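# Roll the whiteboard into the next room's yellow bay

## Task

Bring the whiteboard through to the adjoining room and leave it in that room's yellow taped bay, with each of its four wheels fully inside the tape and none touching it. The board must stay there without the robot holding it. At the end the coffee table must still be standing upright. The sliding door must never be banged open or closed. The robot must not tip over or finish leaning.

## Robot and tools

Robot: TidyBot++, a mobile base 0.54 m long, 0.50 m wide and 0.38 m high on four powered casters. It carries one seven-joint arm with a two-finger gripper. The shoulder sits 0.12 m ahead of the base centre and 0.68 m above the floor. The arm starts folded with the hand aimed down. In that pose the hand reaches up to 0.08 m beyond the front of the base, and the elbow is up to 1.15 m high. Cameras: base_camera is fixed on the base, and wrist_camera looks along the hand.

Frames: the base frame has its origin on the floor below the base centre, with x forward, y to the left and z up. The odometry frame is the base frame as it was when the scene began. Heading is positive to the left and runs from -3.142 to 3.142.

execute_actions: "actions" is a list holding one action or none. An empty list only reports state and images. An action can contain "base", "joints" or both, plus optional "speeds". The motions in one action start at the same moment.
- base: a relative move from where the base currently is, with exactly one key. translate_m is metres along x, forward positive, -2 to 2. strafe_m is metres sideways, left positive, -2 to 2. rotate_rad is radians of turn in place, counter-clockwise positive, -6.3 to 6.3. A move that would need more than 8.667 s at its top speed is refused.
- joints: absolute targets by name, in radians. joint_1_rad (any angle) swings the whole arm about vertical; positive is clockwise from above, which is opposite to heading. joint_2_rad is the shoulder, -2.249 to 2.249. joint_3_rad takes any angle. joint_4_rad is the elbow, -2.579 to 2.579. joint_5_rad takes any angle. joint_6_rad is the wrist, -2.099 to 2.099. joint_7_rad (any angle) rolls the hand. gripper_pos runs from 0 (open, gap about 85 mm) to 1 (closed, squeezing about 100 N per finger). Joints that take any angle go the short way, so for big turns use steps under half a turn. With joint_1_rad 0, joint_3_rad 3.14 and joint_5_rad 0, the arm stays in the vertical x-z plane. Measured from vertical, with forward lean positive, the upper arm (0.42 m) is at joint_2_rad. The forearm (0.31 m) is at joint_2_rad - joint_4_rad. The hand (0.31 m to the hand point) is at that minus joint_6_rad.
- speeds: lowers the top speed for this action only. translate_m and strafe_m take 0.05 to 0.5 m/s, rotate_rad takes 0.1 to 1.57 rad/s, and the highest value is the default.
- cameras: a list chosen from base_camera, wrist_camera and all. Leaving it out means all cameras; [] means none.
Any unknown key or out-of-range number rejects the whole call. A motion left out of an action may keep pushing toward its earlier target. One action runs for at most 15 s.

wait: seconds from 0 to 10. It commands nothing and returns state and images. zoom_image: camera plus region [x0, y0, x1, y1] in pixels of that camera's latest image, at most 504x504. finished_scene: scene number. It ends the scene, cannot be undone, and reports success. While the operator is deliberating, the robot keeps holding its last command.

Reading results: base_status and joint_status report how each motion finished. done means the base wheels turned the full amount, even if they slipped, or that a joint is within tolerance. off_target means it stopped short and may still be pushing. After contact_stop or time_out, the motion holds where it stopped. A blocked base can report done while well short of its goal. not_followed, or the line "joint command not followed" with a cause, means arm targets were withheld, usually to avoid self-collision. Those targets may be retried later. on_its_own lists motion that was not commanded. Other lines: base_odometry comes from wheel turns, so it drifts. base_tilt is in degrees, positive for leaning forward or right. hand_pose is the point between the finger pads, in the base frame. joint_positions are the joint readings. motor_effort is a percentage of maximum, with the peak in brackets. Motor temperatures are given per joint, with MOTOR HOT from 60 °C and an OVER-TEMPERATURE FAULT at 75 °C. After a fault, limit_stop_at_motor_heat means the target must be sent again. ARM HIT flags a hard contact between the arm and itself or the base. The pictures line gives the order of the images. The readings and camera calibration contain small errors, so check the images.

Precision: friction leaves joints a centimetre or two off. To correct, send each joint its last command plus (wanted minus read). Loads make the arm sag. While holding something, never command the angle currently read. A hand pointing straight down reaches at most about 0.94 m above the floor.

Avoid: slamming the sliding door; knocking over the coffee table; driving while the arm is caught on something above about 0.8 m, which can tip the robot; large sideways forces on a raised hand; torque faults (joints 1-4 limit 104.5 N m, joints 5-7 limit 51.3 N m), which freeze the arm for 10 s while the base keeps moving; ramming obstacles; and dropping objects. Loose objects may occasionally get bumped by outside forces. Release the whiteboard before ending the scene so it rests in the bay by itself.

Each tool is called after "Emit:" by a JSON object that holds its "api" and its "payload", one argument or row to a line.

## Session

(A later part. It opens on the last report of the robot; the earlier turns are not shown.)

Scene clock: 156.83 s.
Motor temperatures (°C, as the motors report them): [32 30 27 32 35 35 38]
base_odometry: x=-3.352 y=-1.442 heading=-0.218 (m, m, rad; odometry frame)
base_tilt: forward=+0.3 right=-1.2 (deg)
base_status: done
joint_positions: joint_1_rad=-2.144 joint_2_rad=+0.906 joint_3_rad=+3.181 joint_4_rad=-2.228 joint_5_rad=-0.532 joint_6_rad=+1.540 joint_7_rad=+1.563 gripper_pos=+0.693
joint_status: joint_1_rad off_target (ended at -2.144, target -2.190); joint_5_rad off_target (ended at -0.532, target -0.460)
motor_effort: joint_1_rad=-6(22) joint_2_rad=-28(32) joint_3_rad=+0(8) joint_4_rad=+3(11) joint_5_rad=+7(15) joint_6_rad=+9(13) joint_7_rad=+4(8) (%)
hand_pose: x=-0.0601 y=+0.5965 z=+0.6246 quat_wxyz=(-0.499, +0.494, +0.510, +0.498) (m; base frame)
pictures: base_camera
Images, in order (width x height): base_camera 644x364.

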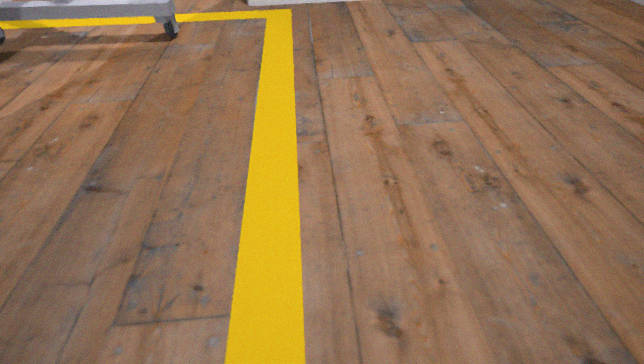

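Rear wheels are about 13 cm inside. Release and verify.

Emit:
{"api": "execute_actions", "payload": {
  "actions": [
    {"joints":{"gripper_pos":0,"joint_1_rad":-2.14,"joint_5_rad":-0.535}}
  ],
  "cameras": []
}}

Emit:
{"api": "execute_actions", "payload": {
  "actions": [
    {"base":{"strafe_m":-0.2},"joints":{"joint_6_rad":0.85}}
  ]
}}

Scene clock: 160.47 s.
Motor temperatures (°C, as the motors report them): [32 30 27 32 35 35 38]
base_odometry: x=-3.352 y=-1.442 heading=-0.218 (m, m, rad; odometry frame)
base_tilt: forward=+0.3 right=-1.2 (deg)
base_status: not commanded
joint_positions: joint_1_rad=-2.140 joint_2_rad=+0.906 joint_3_rad=+3.170 joint_4_rad=-2.227 joint_5_rad=-0.532 joint_6_rad=+1.540 joint_7_rad=+1.563 gripper_pos=+0.000
joint_status: all done
motor_effort: joint_1_rad=+1(6) joint_2_rad=-30(30) joint_3_rad=+2(2) joint_4_rad=+5(5) joint_5_rad=-1(8) joint_6_rad=+9(9) joint_7_rad=+0(4) (%)
hand_pose: x=-0.0624 y=+0.5959 z=+0.6233 quat_wxyz=(-0.500, +0.496, +0.509, +0.494) (m; base frame)
pictures: none
No camera images: the call's "cameras" was empty. Leave "cameras" out to get every camera's image.

Scene clock: 162.07 s.
Motor temperatures (°C, as the motors report them): [32 30 27 32 35 35 38]
base_odometry: x=-3.395 y=-1.638 heading=-0.218 (m, m, rad; odometry frame)
base_tilt: forward=+0.3 right=-1.2 (deg)
base_status: done
joint_positions: joint_1_rad=-2.140 joint_2_rad=+0.907 joint_3_rad=+3.164 joint_4_rad=-2.228 joint_5_rad=-0.532 joint_6_rad=+0.864 joint_7_rad=+1.563 gripper_pos=+0.000
joint_status: all done
motor_effort: joint_1_rad=+1(3) joint_2_rad=-29(32) joint_3_rad=+1(3) joint_4_rad=+4(7) joint_5_rad=-1(1) joint_6_rad=+7(10) joint_7_rad=+1(0) (%)
hand_pose: x=-0.0609 y=+0.5234 z=+0.4281 quat_wxyz=(-0.302, +0.633, +0.647, +0.300) (m; base frame)
pictures: base_camera, wrist_camera
camera_calibration (this result's frames):
wrist_camera: T_world_to_cam=[[0.999617, 0.0175716, 0.0213698, 0.0456334], [0.0276445, -0.603658, -0.796764, 0.725459], [-0.00110037, 0.79705, -0.603912, -0.0213482], [0, 0, 0, 1]] pos_world=[-0.0656944, 0.454142, 0.564152]
Images, in order (width x height): base_camera 644x364, wrist_camera 644x476.

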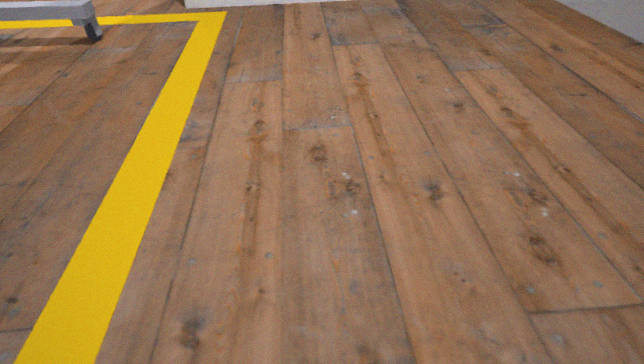

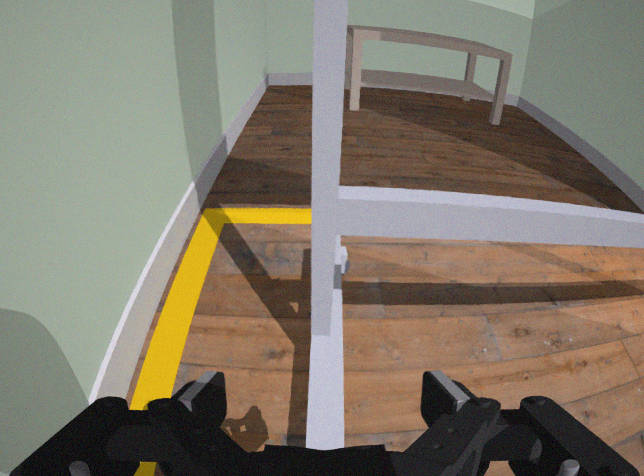

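Emit:
{"api": "finished_scene", "payload": {
  "scene": 2
}}

The scene is finished: the task was done.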